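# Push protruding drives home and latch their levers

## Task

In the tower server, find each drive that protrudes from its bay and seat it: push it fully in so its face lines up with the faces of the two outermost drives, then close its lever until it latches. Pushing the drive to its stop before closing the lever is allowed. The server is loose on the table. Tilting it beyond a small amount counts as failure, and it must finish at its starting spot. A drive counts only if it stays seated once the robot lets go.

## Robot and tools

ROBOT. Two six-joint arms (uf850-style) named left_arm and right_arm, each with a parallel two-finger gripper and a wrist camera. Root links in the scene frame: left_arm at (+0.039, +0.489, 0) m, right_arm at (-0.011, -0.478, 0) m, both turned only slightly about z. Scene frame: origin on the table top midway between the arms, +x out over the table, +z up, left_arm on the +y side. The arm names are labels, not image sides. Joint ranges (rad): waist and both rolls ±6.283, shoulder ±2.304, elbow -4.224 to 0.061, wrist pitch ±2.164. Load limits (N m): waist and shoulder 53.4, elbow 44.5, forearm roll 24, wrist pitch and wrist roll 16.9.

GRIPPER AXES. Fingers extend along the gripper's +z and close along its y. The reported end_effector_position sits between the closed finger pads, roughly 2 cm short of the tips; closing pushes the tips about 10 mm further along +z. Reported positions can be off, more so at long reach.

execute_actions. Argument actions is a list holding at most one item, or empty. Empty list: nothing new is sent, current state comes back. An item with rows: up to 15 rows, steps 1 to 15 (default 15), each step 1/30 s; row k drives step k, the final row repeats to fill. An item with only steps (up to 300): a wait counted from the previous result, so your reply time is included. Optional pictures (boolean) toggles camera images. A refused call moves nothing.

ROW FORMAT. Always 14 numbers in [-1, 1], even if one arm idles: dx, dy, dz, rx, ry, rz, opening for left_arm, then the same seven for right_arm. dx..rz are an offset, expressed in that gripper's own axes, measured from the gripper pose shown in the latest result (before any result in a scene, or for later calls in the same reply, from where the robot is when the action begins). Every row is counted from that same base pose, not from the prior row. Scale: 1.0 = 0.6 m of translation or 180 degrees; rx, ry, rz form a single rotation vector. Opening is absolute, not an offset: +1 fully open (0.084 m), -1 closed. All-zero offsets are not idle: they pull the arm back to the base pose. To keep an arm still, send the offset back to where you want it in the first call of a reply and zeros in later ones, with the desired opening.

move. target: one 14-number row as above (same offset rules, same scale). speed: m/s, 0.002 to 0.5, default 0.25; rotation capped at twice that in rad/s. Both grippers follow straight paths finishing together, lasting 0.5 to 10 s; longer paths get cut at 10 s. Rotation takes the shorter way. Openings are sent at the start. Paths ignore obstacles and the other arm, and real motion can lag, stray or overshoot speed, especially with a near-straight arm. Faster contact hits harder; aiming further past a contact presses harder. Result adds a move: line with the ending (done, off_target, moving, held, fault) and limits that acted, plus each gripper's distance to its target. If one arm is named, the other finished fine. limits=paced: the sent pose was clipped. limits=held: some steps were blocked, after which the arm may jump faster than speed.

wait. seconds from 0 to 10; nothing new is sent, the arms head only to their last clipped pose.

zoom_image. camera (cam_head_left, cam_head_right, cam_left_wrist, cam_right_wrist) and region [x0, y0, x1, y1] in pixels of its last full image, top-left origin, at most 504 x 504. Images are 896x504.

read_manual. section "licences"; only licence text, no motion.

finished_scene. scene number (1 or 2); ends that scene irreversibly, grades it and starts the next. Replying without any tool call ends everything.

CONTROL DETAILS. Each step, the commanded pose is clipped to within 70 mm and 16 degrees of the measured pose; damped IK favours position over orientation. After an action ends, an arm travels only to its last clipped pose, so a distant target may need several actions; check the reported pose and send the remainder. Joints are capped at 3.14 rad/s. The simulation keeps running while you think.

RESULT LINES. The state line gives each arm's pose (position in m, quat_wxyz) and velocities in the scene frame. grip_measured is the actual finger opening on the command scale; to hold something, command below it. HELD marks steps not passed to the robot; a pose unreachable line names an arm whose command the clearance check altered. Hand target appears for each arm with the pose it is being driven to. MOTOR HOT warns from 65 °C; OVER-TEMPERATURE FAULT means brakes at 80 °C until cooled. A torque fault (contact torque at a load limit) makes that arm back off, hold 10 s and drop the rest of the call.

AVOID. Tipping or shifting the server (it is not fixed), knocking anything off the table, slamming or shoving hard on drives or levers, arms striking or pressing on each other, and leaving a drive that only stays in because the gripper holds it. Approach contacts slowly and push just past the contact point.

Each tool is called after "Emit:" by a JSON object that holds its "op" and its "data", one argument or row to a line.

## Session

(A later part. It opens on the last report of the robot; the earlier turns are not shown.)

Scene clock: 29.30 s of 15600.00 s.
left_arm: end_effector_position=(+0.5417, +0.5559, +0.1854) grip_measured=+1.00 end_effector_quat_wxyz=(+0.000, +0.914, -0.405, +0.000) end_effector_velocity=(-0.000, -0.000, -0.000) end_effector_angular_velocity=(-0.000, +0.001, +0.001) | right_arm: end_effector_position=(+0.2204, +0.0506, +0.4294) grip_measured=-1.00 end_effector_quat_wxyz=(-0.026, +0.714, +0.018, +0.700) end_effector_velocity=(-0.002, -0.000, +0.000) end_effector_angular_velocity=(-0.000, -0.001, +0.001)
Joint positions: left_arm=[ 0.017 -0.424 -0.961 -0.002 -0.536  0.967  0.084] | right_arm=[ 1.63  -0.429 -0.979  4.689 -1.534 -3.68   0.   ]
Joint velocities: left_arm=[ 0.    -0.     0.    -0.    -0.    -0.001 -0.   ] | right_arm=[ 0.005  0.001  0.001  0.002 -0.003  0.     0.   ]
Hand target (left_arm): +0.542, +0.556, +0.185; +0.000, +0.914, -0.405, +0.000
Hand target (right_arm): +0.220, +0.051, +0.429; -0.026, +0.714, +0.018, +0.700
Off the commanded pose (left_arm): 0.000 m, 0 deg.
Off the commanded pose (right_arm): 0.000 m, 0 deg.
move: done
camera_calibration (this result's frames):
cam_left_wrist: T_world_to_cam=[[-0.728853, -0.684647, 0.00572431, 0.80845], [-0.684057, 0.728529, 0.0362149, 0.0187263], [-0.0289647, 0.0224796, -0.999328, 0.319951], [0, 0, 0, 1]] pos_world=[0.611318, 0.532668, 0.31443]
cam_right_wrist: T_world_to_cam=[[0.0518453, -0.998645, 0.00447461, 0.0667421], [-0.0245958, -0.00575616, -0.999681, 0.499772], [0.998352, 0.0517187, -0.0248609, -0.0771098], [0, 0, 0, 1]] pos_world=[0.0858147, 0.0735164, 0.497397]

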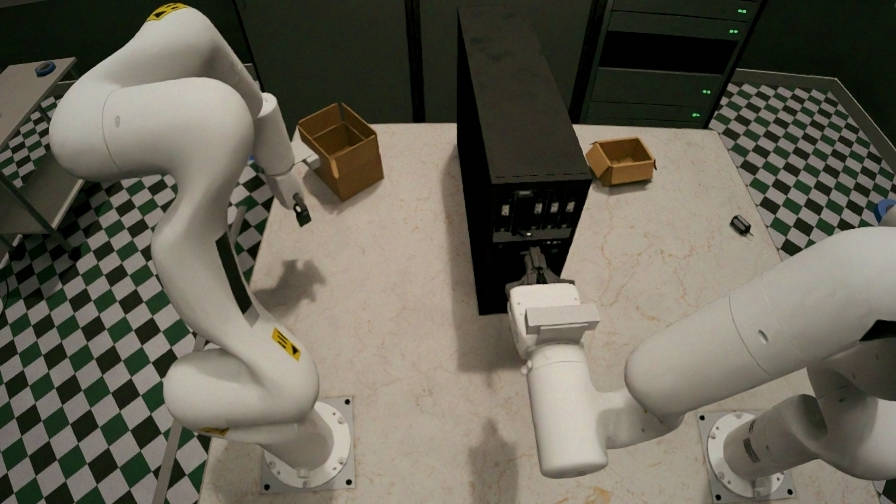

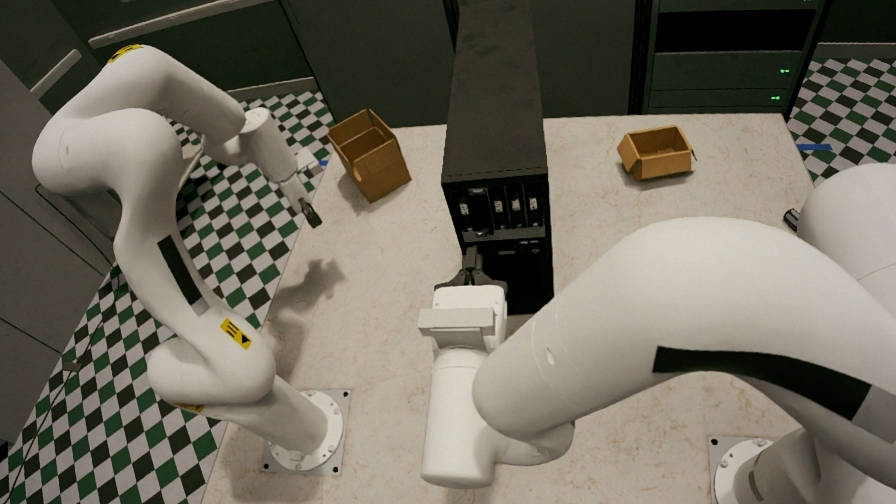

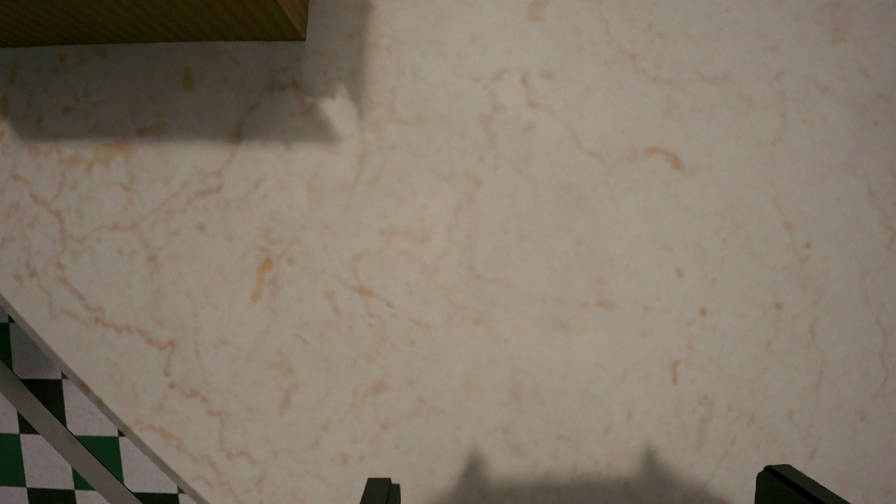

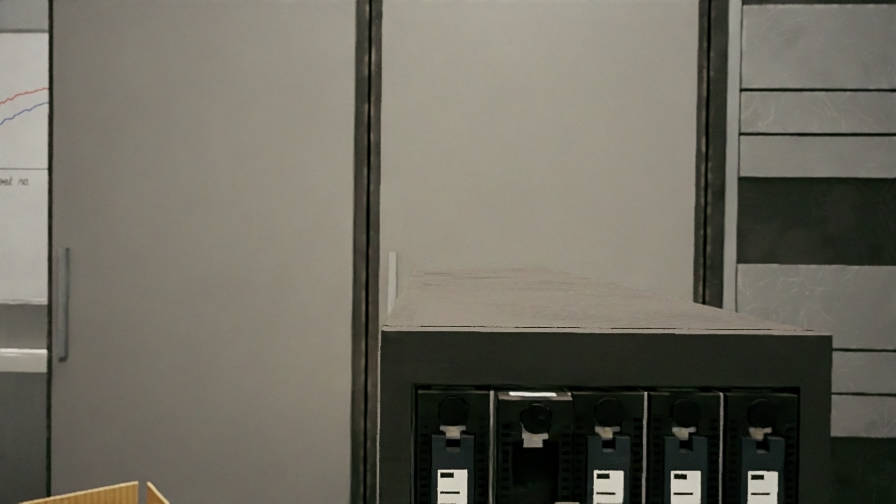

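Emit:
{"op": "move", "data": {
  "target": [0, 0, 0, 0, 0, 0, 1, 0.005, 0, 0.149, 0, 0, 0, -1],
  "speed": 0.06
}}

Emit:
{"op": "move", "data": {
  "target": [0, 0, 0, 0, 0, 0, 1, 0, 0, 0.015, 0, 0, 0, -1],
  "speed": 0.01
}}

Scene clock: 36.33 s of 15600.00 s.
left_arm: end_effector_position=(+0.5417, +0.5559, +0.1854) grip_measured=+1.00 end_effector_quat_wxyz=(+0.000, +0.914, -0.405, +0.000) end_effector_velocity=(-0.000, +0.000, +0.000) end_effector_angular_velocity=(+0.000, +0.000, +0.000) | right_arm: end_effector_position=(+0.3096, +0.0563, +0.4311) grip_measured=-1.00 end_effector_quat_wxyz=(-0.026, +0.713, +0.018, +0.700) end_effector_velocity=(+0.001, +0.001, +0.000) end_effector_angular_velocity=(+0.000, +0.001, +0.002)
Joint positions: left_arm=[ 0.017 -0.424 -0.961 -0.002 -0.536  0.967  0.084] | right_arm=[ 1.459 -0.45  -1.014  4.543 -1.444 -3.685  0.   ]
Joint velocities: left_arm=[ 0. -0. -0.  0. -0. -0. -0.] | right_arm=[-0.002 -0.    -0.001 -0.002  0.003 -0.001  0.   ]
Hand target (left_arm): +0.542, +0.556, +0.185; +0.000, +0.914, -0.405, +0.000
Hand target (right_arm): +0.310, +0.056, +0.431; -0.026, +0.713, +0.018, +0.700
Off the commanded pose (left_arm): 0.000 m, 0 deg.
Off the commanded pose (right_arm): 0.000 m, 0 deg.
After step 90, 2.20 s passed at rest.
move: done
camera_calibration (this result's frames):
cam_left_wrist: T_world_to_cam=[[-0.728853, -0.684646, 0.00572439, 0.80845], [-0.684057, 0.728529, 0.036215, 0.0187262], [-0.0289648, 0.0224796, -0.999328, 0.319951], [0, 0, 0, 1]] pos_world=[0.611318, 0.532667, 0.31443]
cam_right_wrist: T_world_to_cam=[[0.0519357, -0.998641, 0.00440069, 0.0677981], [-0.0236771, -0.00563674, -0.999704, 0.503486], [0.99837, 0.0518161, -0.0239377, -0.166809], [0, 0, 0, 1]] pos_world=[0.174937, 0.0791874, 0.499045]

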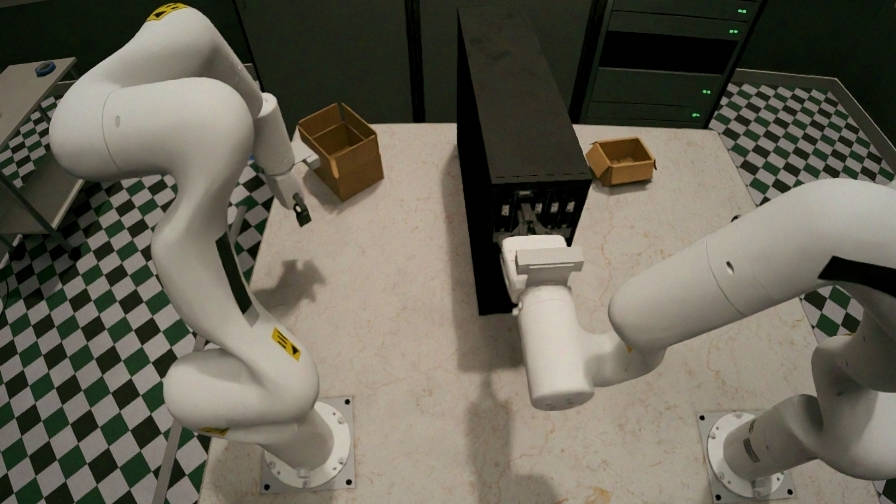

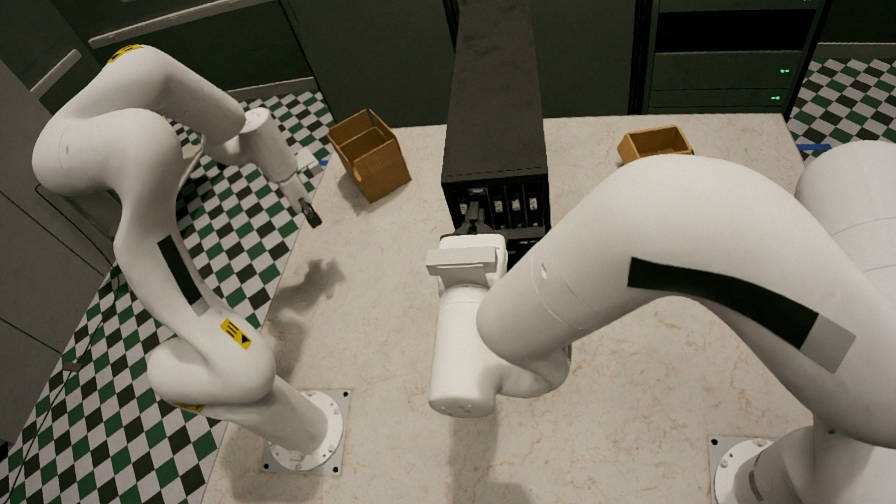

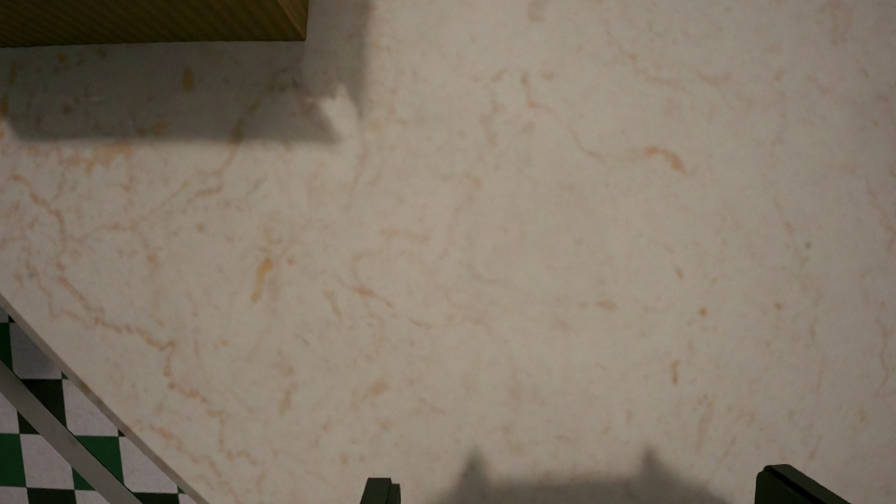

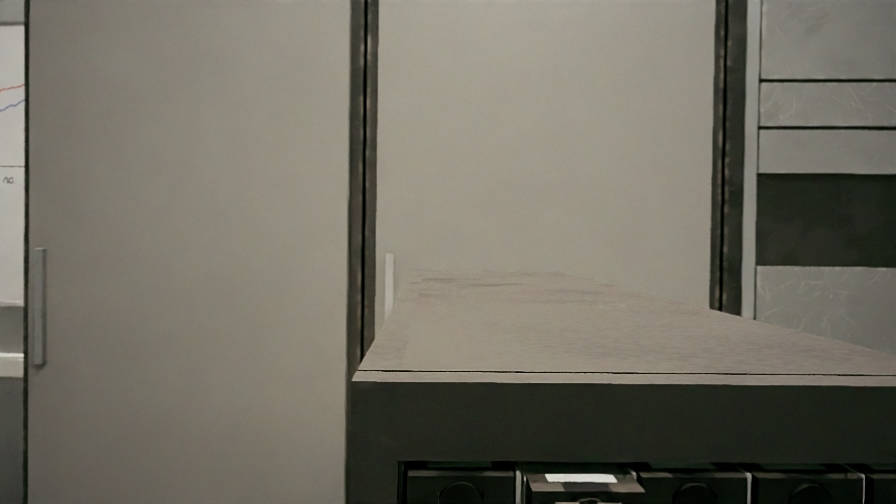

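Scene clock: 37.47 s of 15600.00 s.
left_arm: end_effector_position=(+0.5417, +0.5559, +0.1854) grip_measured=+1.00 end_effector_quat_wxyz=(+0.000, +0.914, -0.405, +0.000) end_effector_velocity=(+0.000, -0.000, -0.000) end_effector_angular_velocity=(-0.000, -0.000, +0.002) | right_arm: end_effector_position=(+0.3185, +0.0568, +0.4310) grip_measured=-1.00 end_effector_quat_wxyz=(-0.026, +0.713, +0.018, +0.700) end_effector_velocity=(+0.001, +0.000, +0.000) end_effector_angular_velocity=(-0.000, -0.000, -0.000)
Joint positions: left_arm=[ 0.017 -0.424 -0.961 -0.002 -0.536  0.967  0.084] | right_arm=[ 1.443 -0.454 -1.02   4.529 -1.435 -3.685  0.   ]
Joint velocities: left_arm=[ 0.    -0.001 -0.    -0.001  0.    -0.001  0.   ] | right_arm=[-0.001 -0.    -0.    -0.001  0.001 -0.001  0.   ]
Hand target (left_arm): +0.542, +0.556, +0.185; +0.000, +0.914, -0.405, +0.000
Hand target (right_arm): +0.319, +0.057, +0.431; -0.026, +0.713, +0.018, +0.700
Off the commanded pose (left_arm): 0.000 m, 0 deg.
Off the commanded pose (right_arm): 0.000 m, 0 deg.
move: done
camera_calibration (this result's frames):
cam_left_wrist: T_world_to_cam=[[-0.728853, -0.684646, 0.00572425, 0.80845], [-0.684057, 0.728529, 0.0362148, 0.0187262], [-0.0289646, 0.0224796, -0.999328, 0.319951], [0, 0, 0, 1]] pos_world=[0.611318, 0.532667, 0.31443]
cam_right_wrist: T_world_to_cam=[[0.0519352, -0.998641, 0.00440155, 0.0679026], [-0.0235862, -0.00563287, -0.999706, 0.503551], [0.998372, 0.0518162, -0.0238466, -0.175787], [0, 0, 0, 1]] pos_world=[0.183851, 0.0797553, 0.498912]

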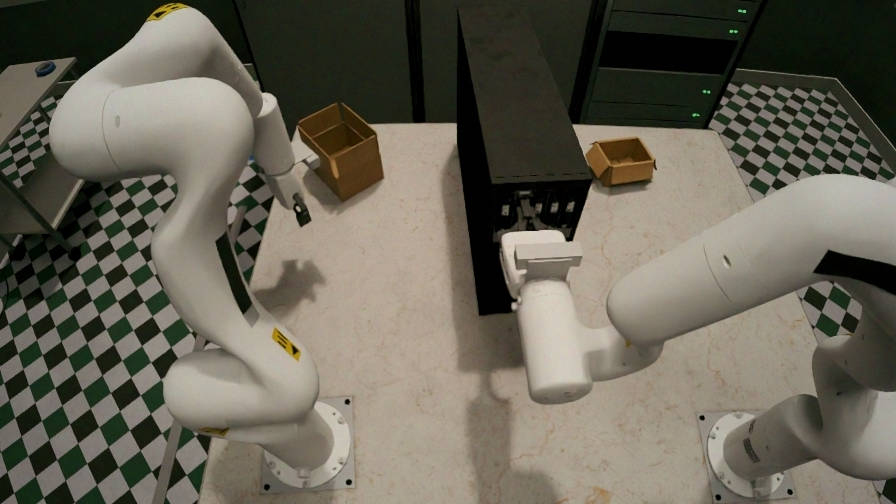

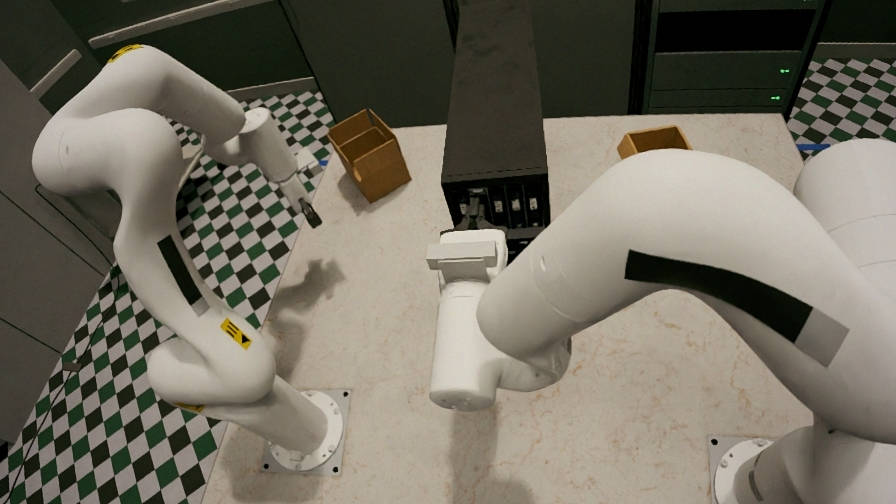

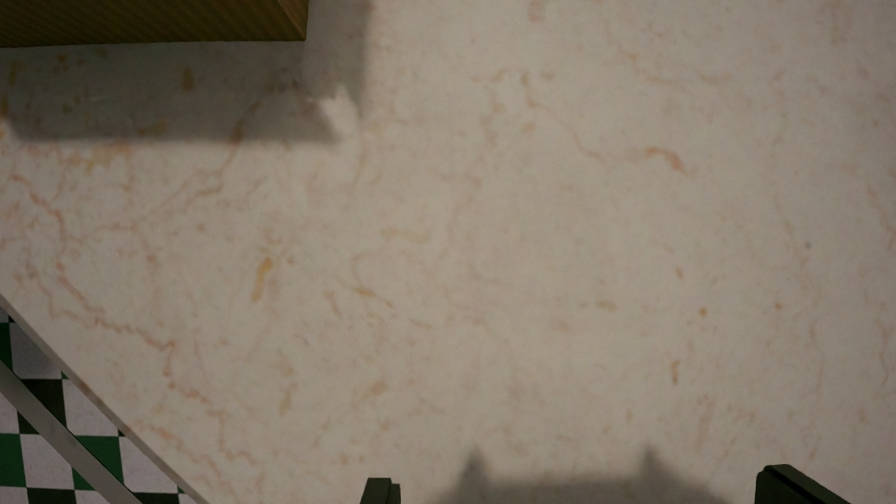

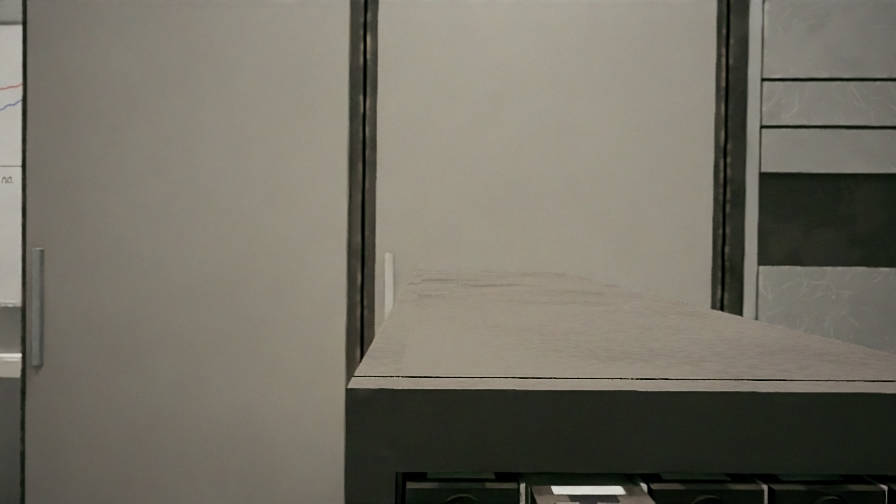

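Emit:
{"op": "move", "data": {
  "target": [0, 0, 0, 0, 0, 0, 1, 0, 0, 0.015, 0, 0, 0, -1],
  "speed": 0.01
}}

Scene clock: 39.27 s of 15600.00 s.
left_arm: end_effector_position=(+0.5417, +0.5559, +0.1854) grip_measured=+1.00 end_effector_quat_wxyz=(+0.000, +0.914, -0.405, +0.000) end_effector_velocity=(+0.000, +0.000, +0.000) end_effector_angular_velocity=(+0.000, -0.000, -0.001) | right_arm: end_effector_position=(+0.3275, +0.0574, +0.4309) grip_measured=-1.00 end_effector_quat_wxyz=(-0.026, +0.713, +0.018, +0.700) end_effector_velocity=(+0.001, -0.000, +0.000) end_effector_angular_velocity=(+0.000, -0.000, -0.000)
Joint positions: left_arm=[ 0.017 -0.424 -0.961 -0.002 -0.536  0.967  0.084] | right_arm=[ 1.426 -0.458 -1.026  4.515 -1.426 -3.686  0.   ]
Joint velocities: left_arm=[ 0. -0. -0.  0. -0.  0.  0.] | right_arm=[-0.002 -0.001 -0.001 -0.001  0.001  0.     0.   ]
Hand target (left_arm): +0.542, +0.556, +0.185; +0.000, +0.914, -0.405, +0.000
Hand target (right_arm): +0.328, +0.057, +0.431; -0.026, +0.713, +0.018, +0.700
Off the commanded pose (left_arm): 0.000 m, 0 deg.
Off the commanded pose (right_arm): 0.000 m, 0 deg.
move: done
camera_calibration (this result's frames):
cam_left_wrist: T_world_to_cam=[[-0.728853, -0.684646, 0.00572439, 0.80845], [-0.684057, 0.728529, 0.036215, 0.018726], [-0.0289649, 0.0224796, -0.999328, 0.319951], [0, 0, 0, 1]] pos_world=[0.611318, 0.532668, 0.31443]
cam_right_wrist: T_world_to_cam=[[0.0519137, -0.998642, 0.00436793, 0.0680296], [-0.0234088, -0.00558949, -0.99971, 0.503624], [0.998377, 0.0517964, -0.0236672, -0.184791], [0, 0, 0, 1]] pos_world=[0.192749, 0.0803237, 0.498808]

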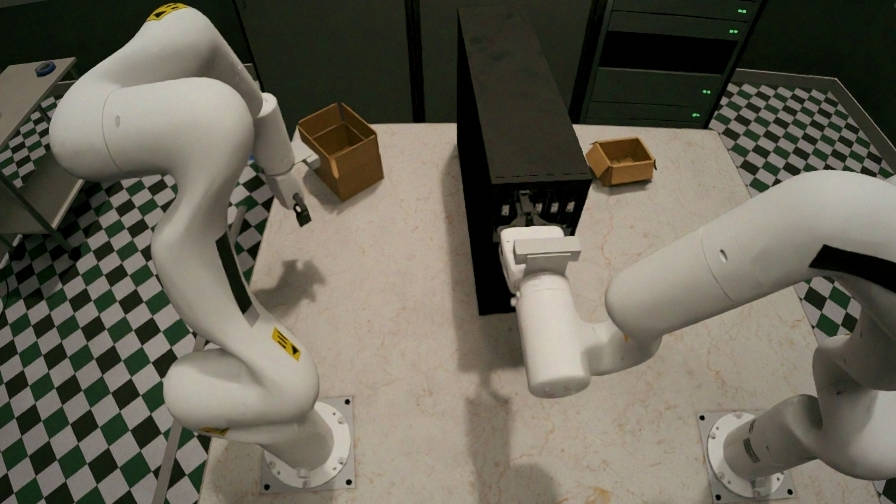

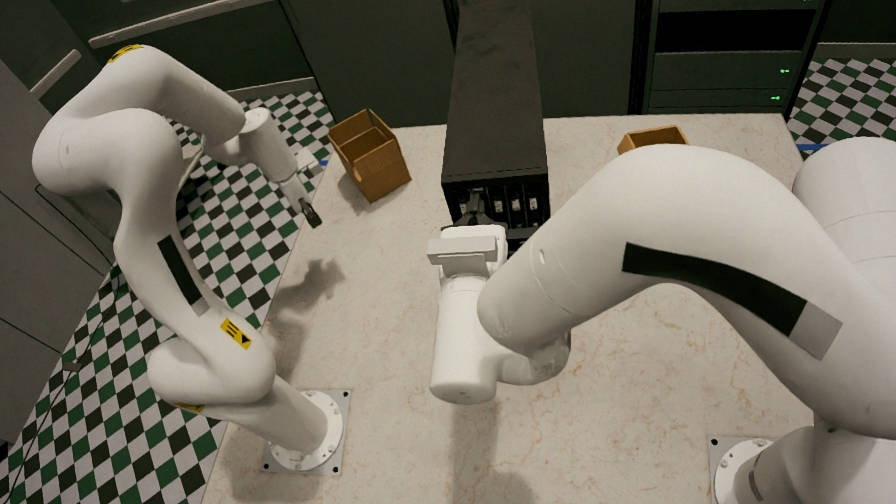

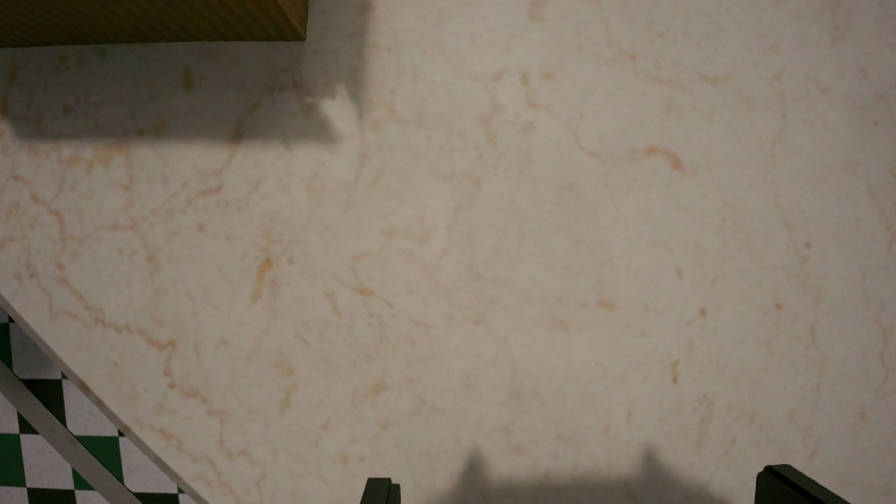

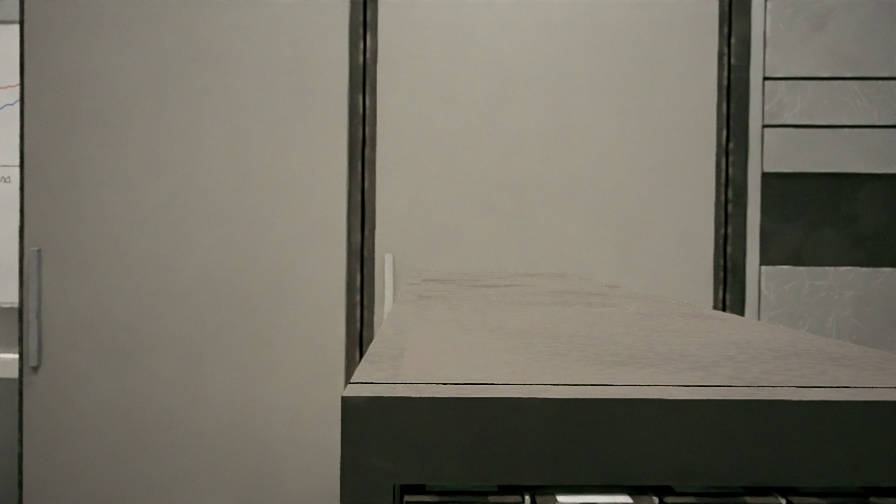

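Emit:
{"op": "move", "data": {
  "target": [0, 0, 0, 0, 0, 0, 1, 0, 0, 0.012, 0, 0, 0, -1],
  "speed": 0.01
}}

Scene clock: 40.67 s of 15600.00 s.
left_arm: end_effector_position=(+0.5417, +0.5559, +0.1854) grip_measured=+1.00 end_effector_quat_wxyz=(+0.000, +0.914, -0.405, +0.000) end_effector_velocity=(-0.000, +0.000, -0.000) end_effector_angular_velocity=(+0.000, +0.000, +0.001) | right_arm: end_effector_position=(+0.3345, +0.0579, +0.4309) grip_measured=-1.00 end_effector_quat_wxyz=(-0.026, +0.713, +0.018, +0.700) end_effector_velocity=(+0.001, -0.000, +0.000) end_effector_angular_velocity=(+0.002, +0.000, -0.000)
Joint positions: left_arm=[ 0.017 -0.424 -0.961 -0.002 -0.536  0.967  0.084] | right_arm=[ 1.413 -0.462 -1.032  4.504 -1.419 -3.686  0.   ]
Joint velocities: left_arm=[ 0.    -0.     0.     0.001  0.    -0.001 -0.   ] | right_arm=[-0.002 -0.    -0.001 -0.001  0.001  0.002  0.   ]
Hand target (left_arm): +0.542, +0.556, +0.185; +0.000, +0.914, -0.405, +0.000
Hand target (right_arm): +0.335, +0.058, +0.431; -0.026, +0.713, +0.018, +0.700
Off the commanded pose (left_arm): 0.000 m, 0 deg.
Off the commanded pose (right_arm): 0.000 m, 0 deg.
move: done
camera_calibration (this result's frames):
cam_left_wrist: T_world_to_cam=[[-0.728853, -0.684646, 0.00572442, 0.80845], [-0.684057, 0.728529, 0.0362151, 0.0187259], [-0.0289649, 0.0224796, -0.999328, 0.319951], [0, 0, 0, 1]] pos_world=[0.611318, 0.532667, 0.31443]
cam_right_wrist: T_world_to_cam=[[0.0519618, -0.99864, 0.00431886, 0.068145], [-0.0232016, -0.00553076, -0.999716, 0.503687], [0.99838, 0.0518469, -0.0234575, -0.191972], [0, 0, 0, 1]] pos_world=[0.199806, 0.0807912, 0.498746]

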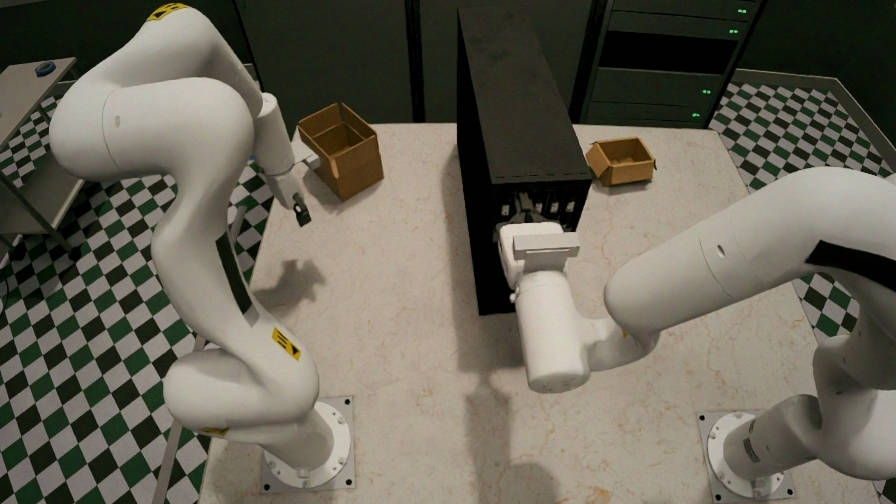

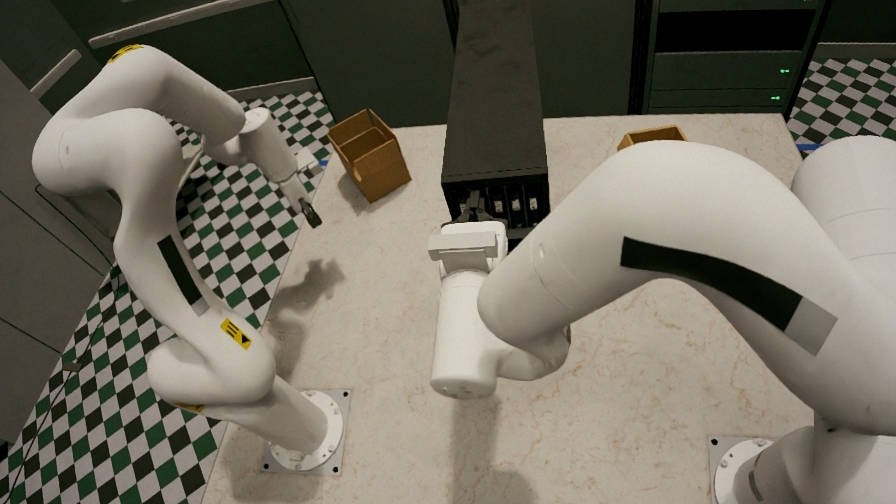

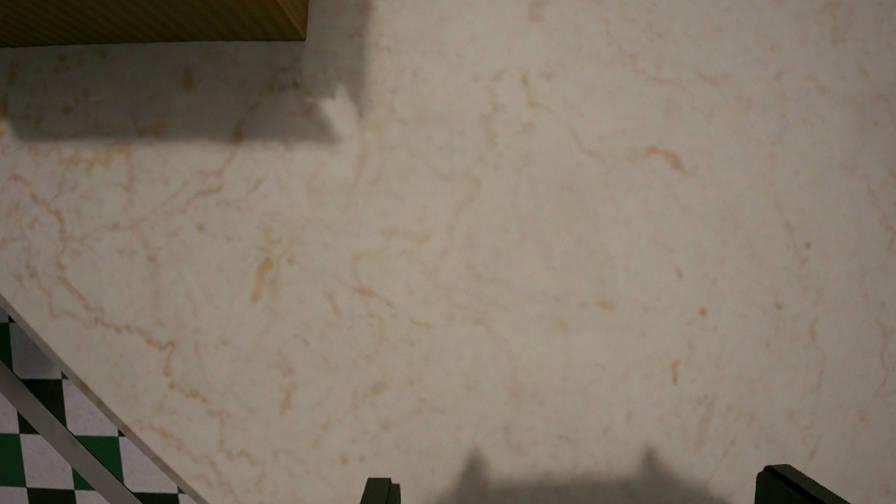

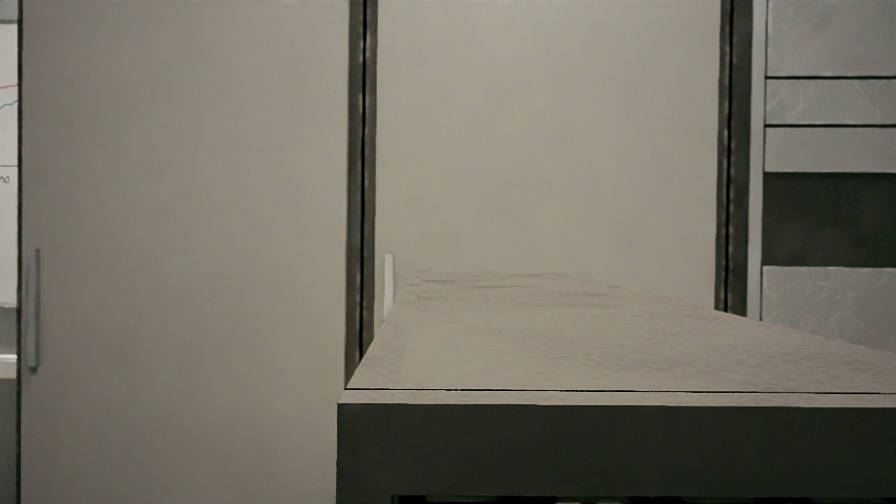

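Emit:
{"op": "move", "data": {
  "target": [0, 0, 0, 0, 0, 0, 1, 0, 0, 0.01, 0, 0, 0, -1],
  "speed": 0.01
}}

Scene clock: 42.17 s of 15600.00 s.
left_arm: end_effector_position=(+0.5417, +0.5559, +0.1854) grip_measured=+1.00 end_effector_quat_wxyz=(+0.000, +0.914, -0.405, +0.000) end_effector_velocity=(+0.000, +0.000, +0.000) end_effector_angular_velocity=(+0.000, -0.001, -0.002) | right_arm: end_effector_position=(+0.3371, +0.0594, +0.4308) grip_measured=-1.00 end_effector_quat_wxyz=(-0.027, +0.712, +0.020, +0.701) end_effector_velocity=(+0.000, +0.001, +0.001) end_effector_angular_velocity=(+0.002, +0.001, +0.003)
Joint positions: left_arm=[ 0.017 -0.424 -0.961 -0.002 -0.536  0.967  0.084] | right_arm=[ 1.408 -0.465 -1.035  4.496 -1.416 -3.686  0.   ]
Joint velocities: left_arm=[-0.     0.    -0.001  0.    -0.     0.002  0.   ] | right_arm=[ 0.    -0.    -0.003 -0.001  0.003 -0.001  0.   ]
Hand target (left_arm): +0.542, +0.556, +0.185; +0.000, +0.914, -0.405, +0.000
Hand target (right_arm): +0.340, +0.058, +0.431; -0.026, +0.713, +0.018, +0.700
Off the commanded pose (left_arm): 0.000 m, 0 deg.
Off the commanded pose (right_arm): 0.004 m, 0 deg.
move: off_target (right_arm)
camera_calibration (this result's frames):
cam_left_wrist: T_world_to_cam=[[-0.728853, -0.684646, 0.00572441, 0.80845], [-0.684057, 0.728529, 0.036215, 0.0187259], [-0.0289649, 0.0224796, -0.999328, 0.319951], [0, 0, 0, 1]] pos_world=[0.611318, 0.532667, 0.31443]
cam_right_wrist: T_world_to_cam=[[0.0557312, -0.998432, 0.00517509, 0.0679025], [-0.0215427, -0.00638439, -0.999748, 0.503213], [0.998213, 0.0556056, -0.0218648, -0.195501], [0, 0, 0, 1]] pos_world=[0.202208, 0.0818797, 0.49846]

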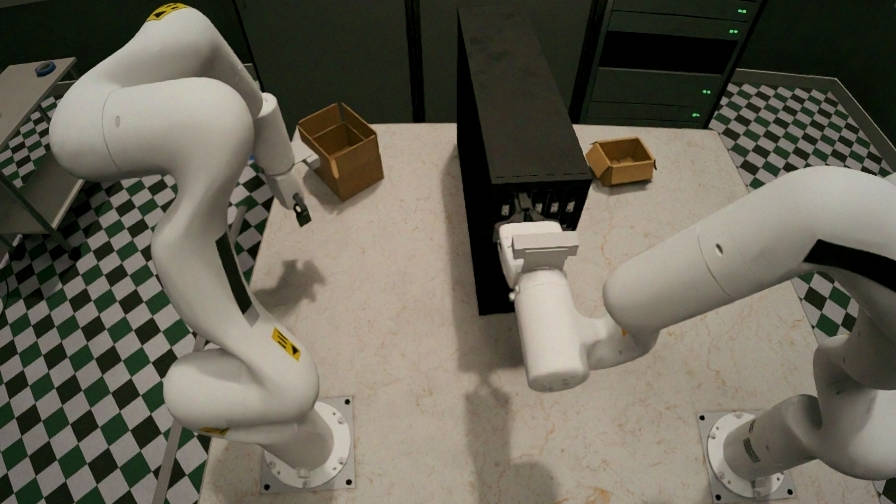

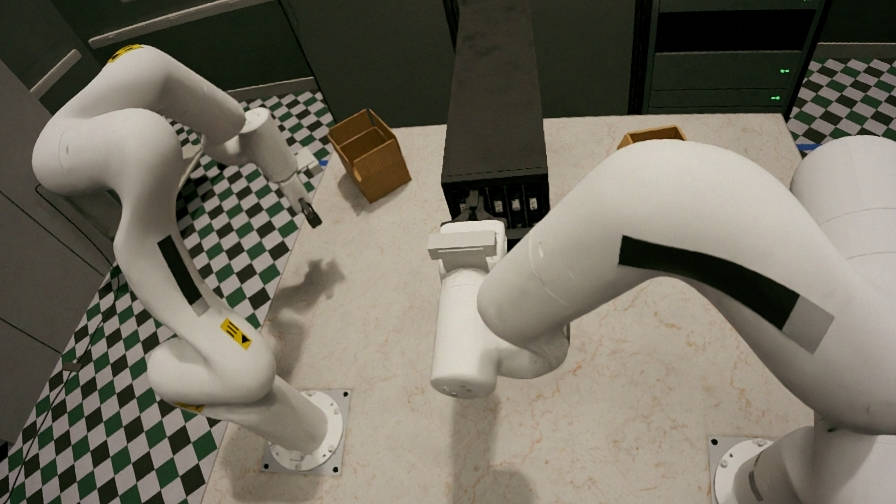

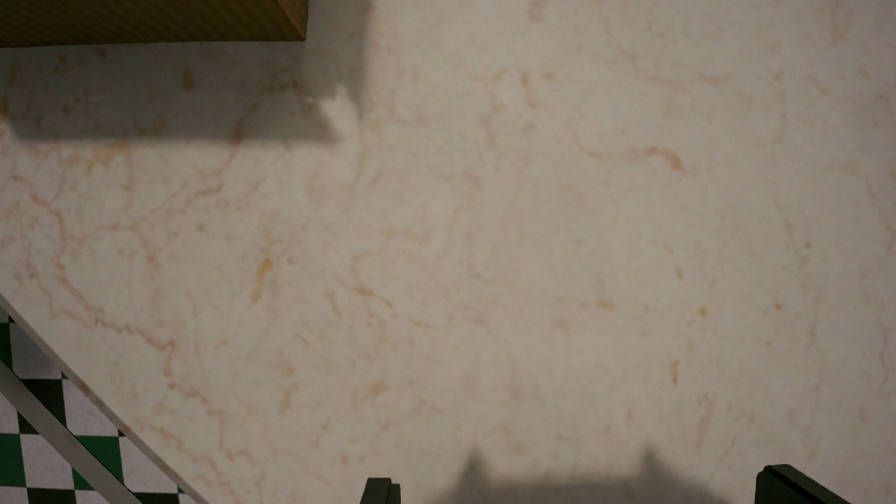

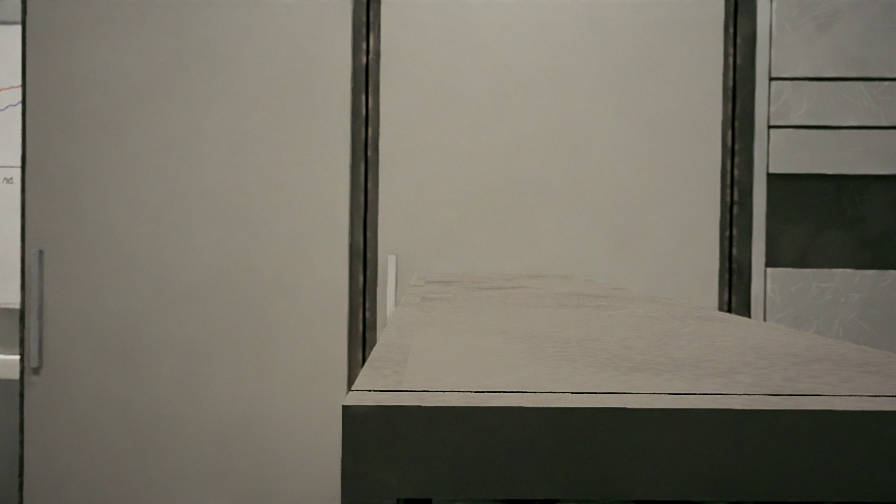

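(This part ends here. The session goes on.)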